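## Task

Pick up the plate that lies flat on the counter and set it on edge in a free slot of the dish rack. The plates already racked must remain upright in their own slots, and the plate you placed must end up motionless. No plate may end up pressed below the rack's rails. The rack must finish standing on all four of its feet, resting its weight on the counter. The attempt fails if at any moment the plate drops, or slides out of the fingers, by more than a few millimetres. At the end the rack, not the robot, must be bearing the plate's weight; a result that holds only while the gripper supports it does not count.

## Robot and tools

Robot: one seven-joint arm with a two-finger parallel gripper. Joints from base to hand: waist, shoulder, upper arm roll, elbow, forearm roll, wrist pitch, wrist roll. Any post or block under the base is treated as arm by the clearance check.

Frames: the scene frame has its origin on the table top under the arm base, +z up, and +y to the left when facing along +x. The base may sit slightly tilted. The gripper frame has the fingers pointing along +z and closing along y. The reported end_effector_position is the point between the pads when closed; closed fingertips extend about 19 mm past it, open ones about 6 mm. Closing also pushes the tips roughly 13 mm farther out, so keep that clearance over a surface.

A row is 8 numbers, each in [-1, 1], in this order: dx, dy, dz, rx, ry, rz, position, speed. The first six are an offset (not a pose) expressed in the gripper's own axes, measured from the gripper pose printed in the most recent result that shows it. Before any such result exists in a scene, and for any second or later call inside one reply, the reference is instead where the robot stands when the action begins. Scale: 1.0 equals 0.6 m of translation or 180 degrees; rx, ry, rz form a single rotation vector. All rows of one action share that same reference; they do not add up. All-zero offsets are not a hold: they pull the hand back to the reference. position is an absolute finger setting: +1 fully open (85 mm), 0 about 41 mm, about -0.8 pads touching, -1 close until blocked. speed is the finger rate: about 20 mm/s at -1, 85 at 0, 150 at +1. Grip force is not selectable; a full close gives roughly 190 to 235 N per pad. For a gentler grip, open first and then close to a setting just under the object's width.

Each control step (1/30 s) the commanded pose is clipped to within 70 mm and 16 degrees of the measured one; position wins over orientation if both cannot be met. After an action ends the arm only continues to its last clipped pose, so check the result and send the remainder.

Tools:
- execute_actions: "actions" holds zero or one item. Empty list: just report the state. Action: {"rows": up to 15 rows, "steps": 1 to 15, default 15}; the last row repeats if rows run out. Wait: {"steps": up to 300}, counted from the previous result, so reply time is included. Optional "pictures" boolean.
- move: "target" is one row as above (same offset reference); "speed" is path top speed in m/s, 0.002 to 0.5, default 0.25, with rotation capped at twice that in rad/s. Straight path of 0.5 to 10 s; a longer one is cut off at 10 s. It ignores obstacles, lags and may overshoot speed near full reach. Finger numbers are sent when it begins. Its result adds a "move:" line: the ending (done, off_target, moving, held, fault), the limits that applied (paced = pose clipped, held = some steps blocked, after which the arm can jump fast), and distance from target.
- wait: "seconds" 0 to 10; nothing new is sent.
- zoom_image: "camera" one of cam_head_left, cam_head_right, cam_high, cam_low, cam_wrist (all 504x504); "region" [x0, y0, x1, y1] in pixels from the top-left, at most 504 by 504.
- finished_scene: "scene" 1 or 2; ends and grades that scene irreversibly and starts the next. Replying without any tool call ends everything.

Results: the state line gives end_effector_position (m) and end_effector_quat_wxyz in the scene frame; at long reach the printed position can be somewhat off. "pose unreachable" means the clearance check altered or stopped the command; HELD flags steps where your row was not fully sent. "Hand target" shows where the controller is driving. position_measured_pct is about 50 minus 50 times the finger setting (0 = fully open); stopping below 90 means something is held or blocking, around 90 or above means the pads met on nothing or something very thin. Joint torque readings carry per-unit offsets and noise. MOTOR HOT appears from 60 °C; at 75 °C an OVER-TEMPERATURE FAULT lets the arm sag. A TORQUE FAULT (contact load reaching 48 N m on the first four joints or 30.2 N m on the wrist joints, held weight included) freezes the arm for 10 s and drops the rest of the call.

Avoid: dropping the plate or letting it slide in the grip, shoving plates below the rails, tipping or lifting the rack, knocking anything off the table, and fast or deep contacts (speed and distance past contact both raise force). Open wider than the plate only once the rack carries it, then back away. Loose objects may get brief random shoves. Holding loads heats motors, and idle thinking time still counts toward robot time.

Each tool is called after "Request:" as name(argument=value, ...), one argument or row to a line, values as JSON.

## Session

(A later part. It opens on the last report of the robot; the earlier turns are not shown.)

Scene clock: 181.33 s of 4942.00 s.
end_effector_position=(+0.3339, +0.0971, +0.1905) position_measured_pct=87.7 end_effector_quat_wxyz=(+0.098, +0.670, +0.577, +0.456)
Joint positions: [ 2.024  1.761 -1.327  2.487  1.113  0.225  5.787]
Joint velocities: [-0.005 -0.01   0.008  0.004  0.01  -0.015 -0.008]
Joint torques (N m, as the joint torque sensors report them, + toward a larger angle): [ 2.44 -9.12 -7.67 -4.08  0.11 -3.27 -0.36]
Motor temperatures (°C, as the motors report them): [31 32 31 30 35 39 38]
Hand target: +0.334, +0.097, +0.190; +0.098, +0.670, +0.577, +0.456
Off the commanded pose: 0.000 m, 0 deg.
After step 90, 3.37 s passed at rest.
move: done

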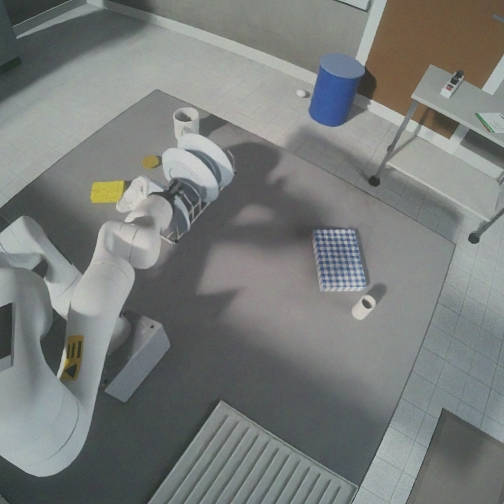

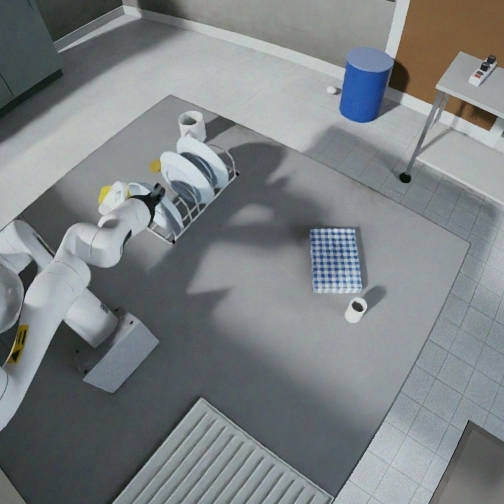

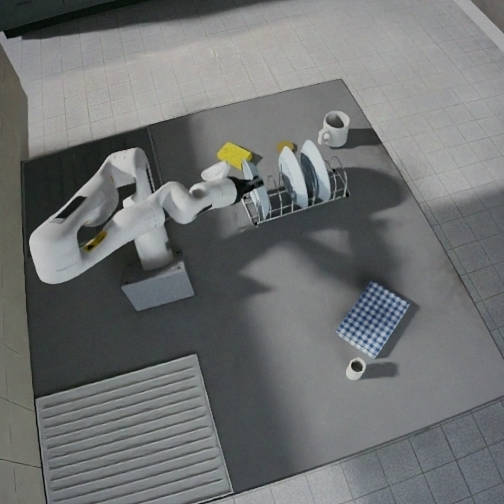

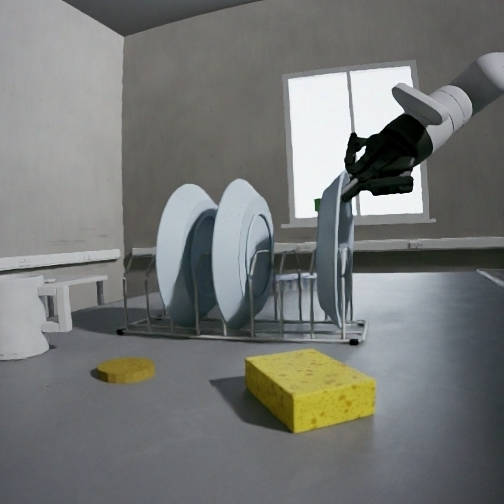

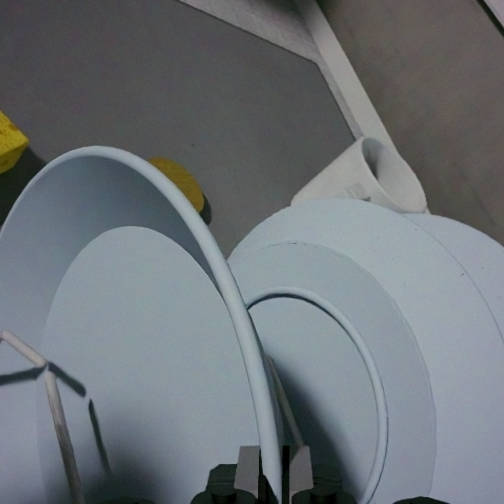

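Request:
move(
  target=[-0.0021,-0.0027,0.0023,0,0,0,-1,-1],
  speed=0.005,
)

Request:
zoom_image(
  camera="cam_low",
  region=[210, 270, 380, 350],
)

Scene clock: 189.87 s of 4942.00 s.
end_effector_position=(+0.3339, +0.0970, +0.1881) position_measured_pct=87.7 end_effector_quat_wxyz=(+0.098, +0.670, +0.577, +0.456)
Joint positions: [ 2.019  1.759 -1.313  2.489  1.125  0.211  5.784]
Joint velocities: [-0.    -0.003  0.003  0.     0.004 -0.004 -0.002]
Joint torques (N m, as the joint torque sensors report them, + toward a larger angle): [ 2.35 -9.41 -6.59 -3.5   0.15 -3.24 -0.19]
Motor temperatures (°C, as the motors report them): [31 32 31 30 35 39 38]
Hand target: +0.334, +0.097, +0.188; +0.098, +0.670, +0.577, +0.456
Off the commanded pose: 0.000 m, 0 deg.
After step 90, 4.83 s passed at rest.
move: done

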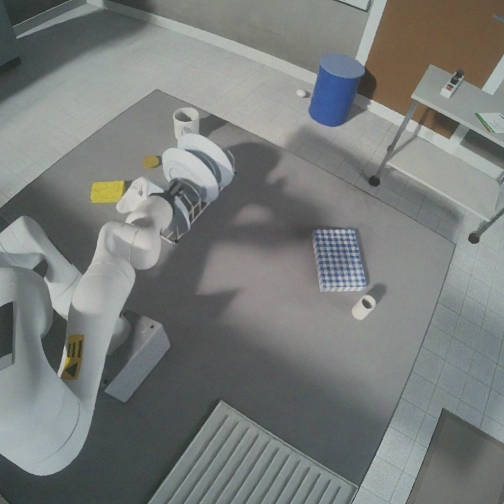

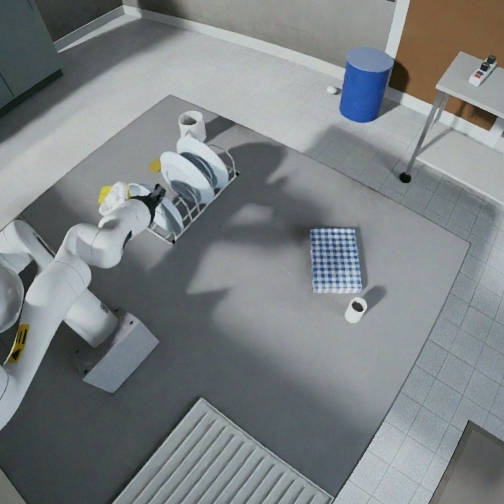

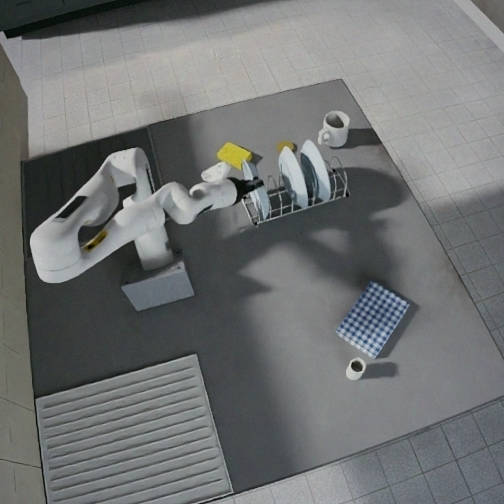

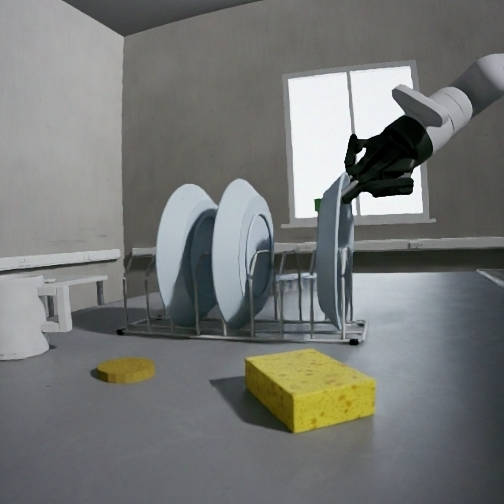

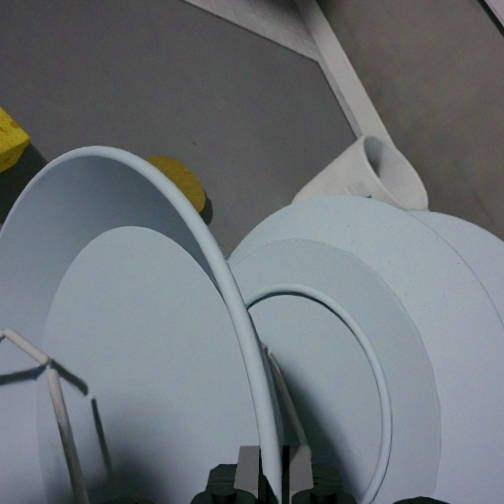

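Region (210, 270, 380, 350) of cam_low's 504x504 image, scaled by 2.965, with more detail than that image has; it fills the top 237 rows of this view, and the rest is white.

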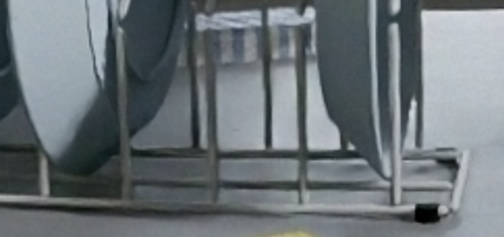

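Request:
execute_actions(
  actions=[
    {"rows":[[-0.0003,-0.0004,0.0003,0,0,0,-1,-1],[-0.0006,-0.0008,0.0007,0,0,0,-1,-1],[-0.0009,-0.0012,0.001,0,0,0,-1,-1],[-0.0012,-0.0016,0.0014,0,0,0,-1,-1]],"steps":15},
  ],
  pictures=false,
)

Scene clock: 194.00 s of 4942.00 s.
end_effector_position=(+0.3342, +0.0969, +0.1878) position_measured_pct=87.7 end_effector_quat_wxyz=(+0.099, +0.670, +0.577, +0.457)
Joint positions: [ 2.017  1.756 -1.306  2.491  1.132  0.201  5.782]
Joint velocities: [-0.    -0.     0.001  0.002 -0.    -0.003  0.   ]
Joint torques (N m, as the joint torque sensors report them, + toward a larger angle): [ 0.29 -9.05 -4.81 -3.29  0.54 -2.09 -0.04]
Motor temperatures (°C, as the motors report them): [31 32 31 30 35 39 38]
Hand target: +0.334, +0.097, +0.187; +0.098, +0.670, +0.577, +0.456
Off the commanded pose: 0.001 m, 0 deg.
Steps of this call (steps 1 to 90: nothing new was sent; then 0.63 s passed at rest; steps 91 to 105: all 15 steps of this action). Readings (end_effector_position | what the end effector reports):
91: (+0.3339, +0.0970, +0.1879) | position_measured_pct=87.7
92: (+0.3339, +0.0970, +0.1879) | position_measured_pct=87.7
94: (+0.3341, +0.0970, +0.1878) | position_measured_pct=87.7
98: (+0.3342, +0.0969, +0.1878) | position_measured_pct=87.7
105: the state above

Request:
move(
  target=[0,0,0,0,0,0,-0.55,-1],
)

Request:
zoom_image(
  camera="cam_low",
  region=[270, 130, 430, 350],
)

Scene clock: 197.60 s of 4942.00 s.
end_effector_position=(+0.3342, +0.0969, +0.1878) position_measured_pct=77.8 end_effector_quat_wxyz=(+0.099, +0.670, +0.577, +0.457)
Joint positions: [ 2.017  1.756 -1.306  2.491  1.132  0.201  5.782]
Joint velocities: [ 0.     0.001 -0.001  0.001 -0.     0.     0.002]
Joint torques (N m, as the joint torque sensors report them, + toward a larger angle): [ 1.61 -9.87 -6.05 -3.12  0.25 -2.37 -0.28]
Motor temperatures (°C, as the motors report them): [31 32 31 30 35 39 38]
Hand target: +0.334, +0.097, +0.188; +0.099, +0.670, +0.577, +0.457
Off the commanded pose: 0.000 m, 0 deg.
move: done

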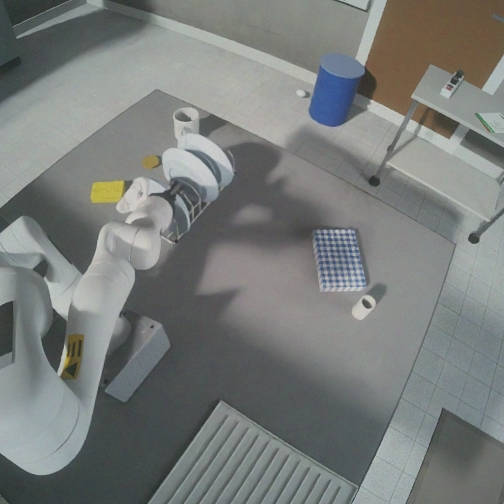

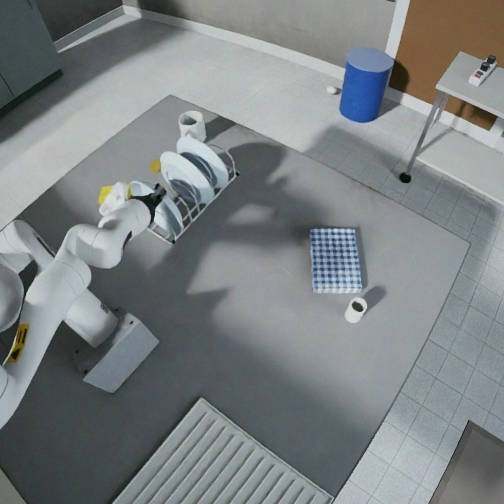

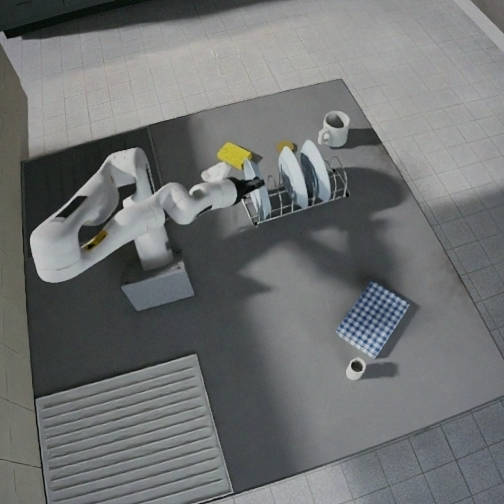

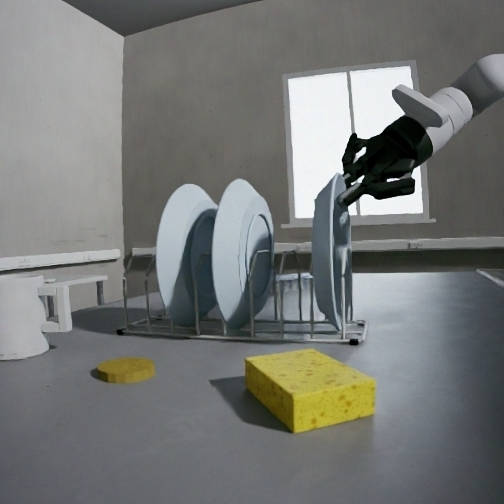

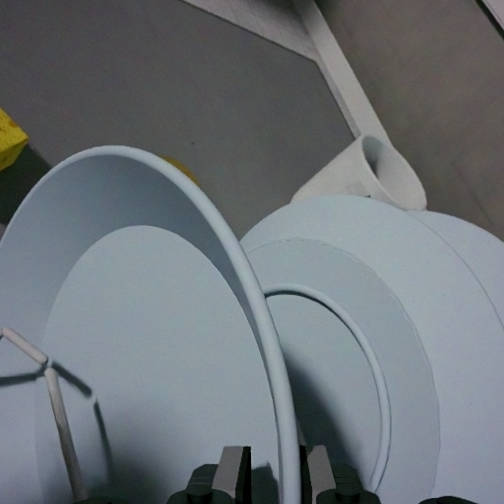

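Region (270, 130, 430, 350) of cam_low's 504x504 image, scaled by 2.291, with more detail than that image has; it fills the left 367 columns of this view, and the rest is white.

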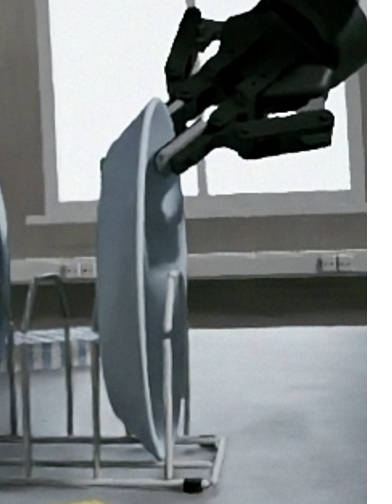

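Leaning on the finger; open further, slowly.

Request:
move(
  target=[0,0,0,0,0,0,-0.1,-1],
)

Scene clock: 200.93 s of 4942.00 s.
end_effector_position=(+0.3342, +0.0969, +0.1878) position_measured_pct=54.8 end_effector_quat_wxyz=(+0.099, +0.670, +0.577, +0.457)
Joint positions: [ 2.017  1.756 -1.306  2.491  1.132  0.201  5.782]
Joint velocities: [-0.     0.001 -0.     0.001 -0.     0.     0.001]
Joint torques (N m, as the joint torque sensors report them, + toward a larger angle): [ 1.69 -9.85 -6.07 -3.13  0.24 -2.33 -0.24]
Motor temperatures (°C, as the motors report them): [31 32 31 30 35 39 38]
Hand target: +0.334, +0.097, +0.188; +0.099, +0.670, +0.577, +0.457
Off the commanded pose: 0.000 m, 0 deg.
move: done

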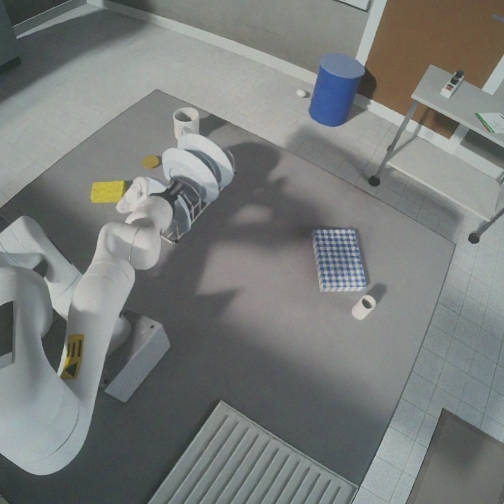

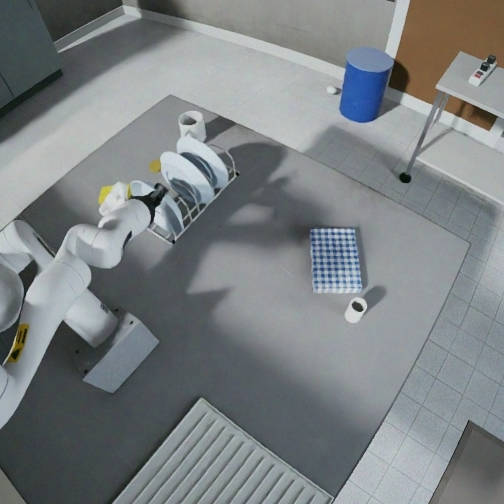

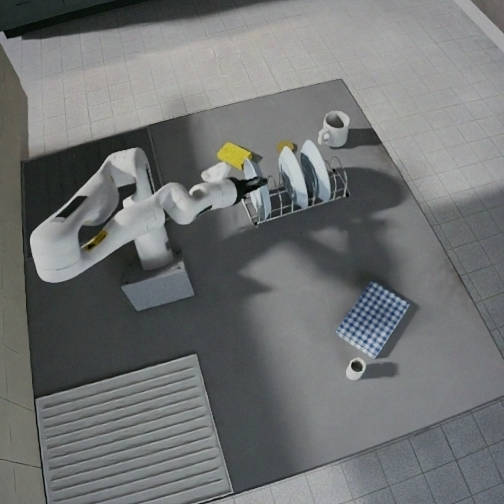

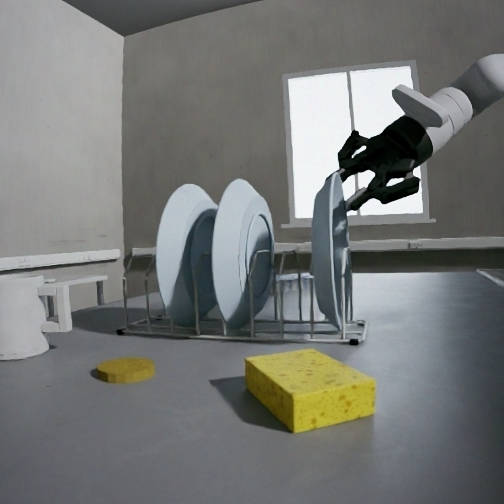

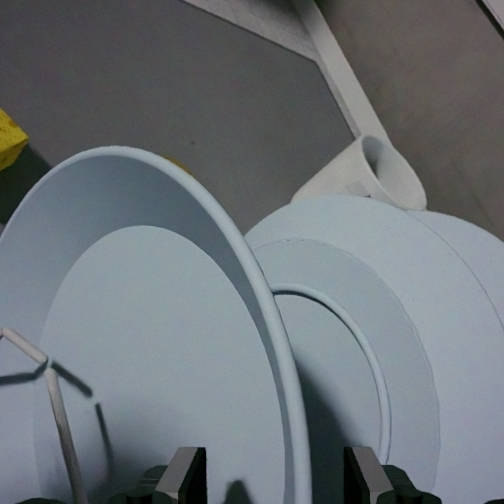

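Free. Retreat.

Request:
move(
  target=[0,0.025,-0.1,0,0,0,-0.1,-1],
  speed=0.08,
)

Request:
zoom_image(
  camera="cam_low",
  region=[100, 100, 430, 360],
)

Scene clock: 204.50 s of 4942.00 s.
end_effector_position=(+0.3007, +0.0684, +0.2314) position_measured_pct=54.8 end_effector_quat_wxyz=(+0.099, +0.670, +0.577, +0.456)
Joint positions: [ 2.25   1.869 -1.517  2.399  0.817  0.606  5.999]
Joint velocities: [ 0.006  0.004 -0.001 -0.004 -0.004  0.006  0.005]
Joint torques (N m, as the joint torque sensors report them, + toward a larger angle): [ -0.39 -10.06  -6.53  -4.99  -0.4   -2.04  -0.05]
Motor temperatures (°C, as the motors report them): [31 32 31 30 35 39 38]
Hand target: +0.301, +0.068, +0.232; +0.099, +0.670, +0.577, +0.457
Off the commanded pose: 0.000 m, 0 deg.
move: done

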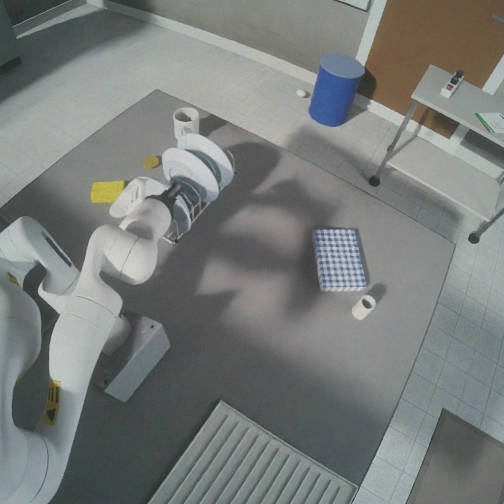

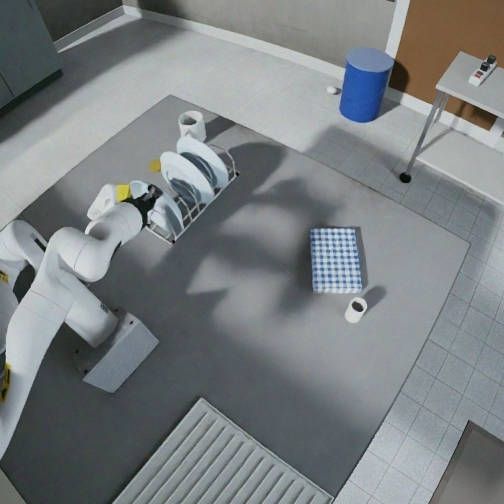

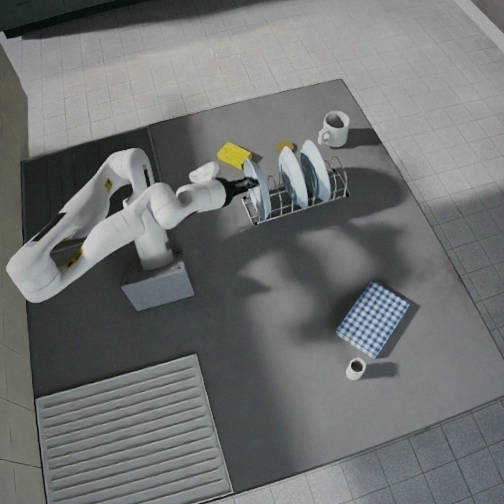

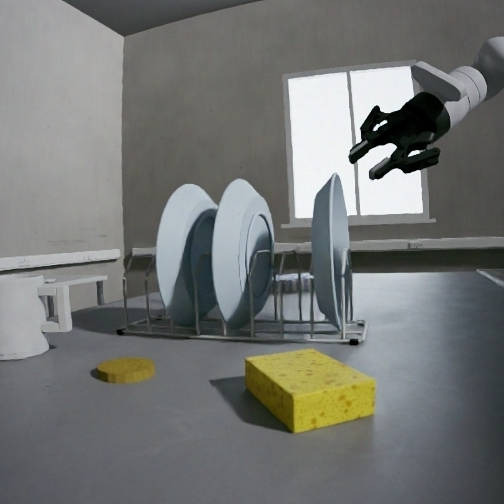

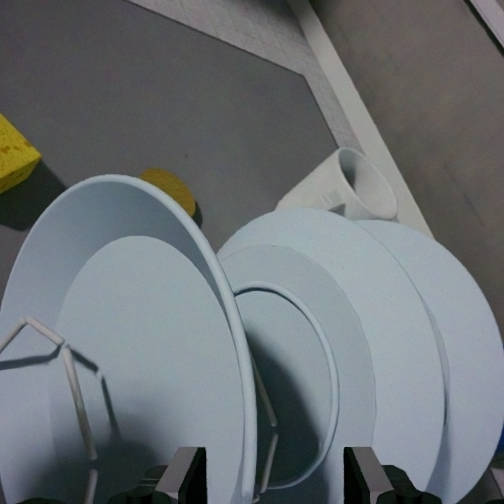

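Region (100, 100, 430, 360) of cam_low's 504x504 image, scaled by 1.527, with more detail than that image has; it fills the top 397 rows of this view, and the rest is white.

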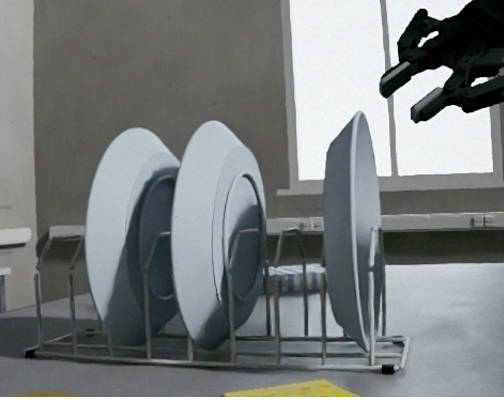

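Request:
finished_scene(
  scene=1,
)

The scene is finished: the task was done.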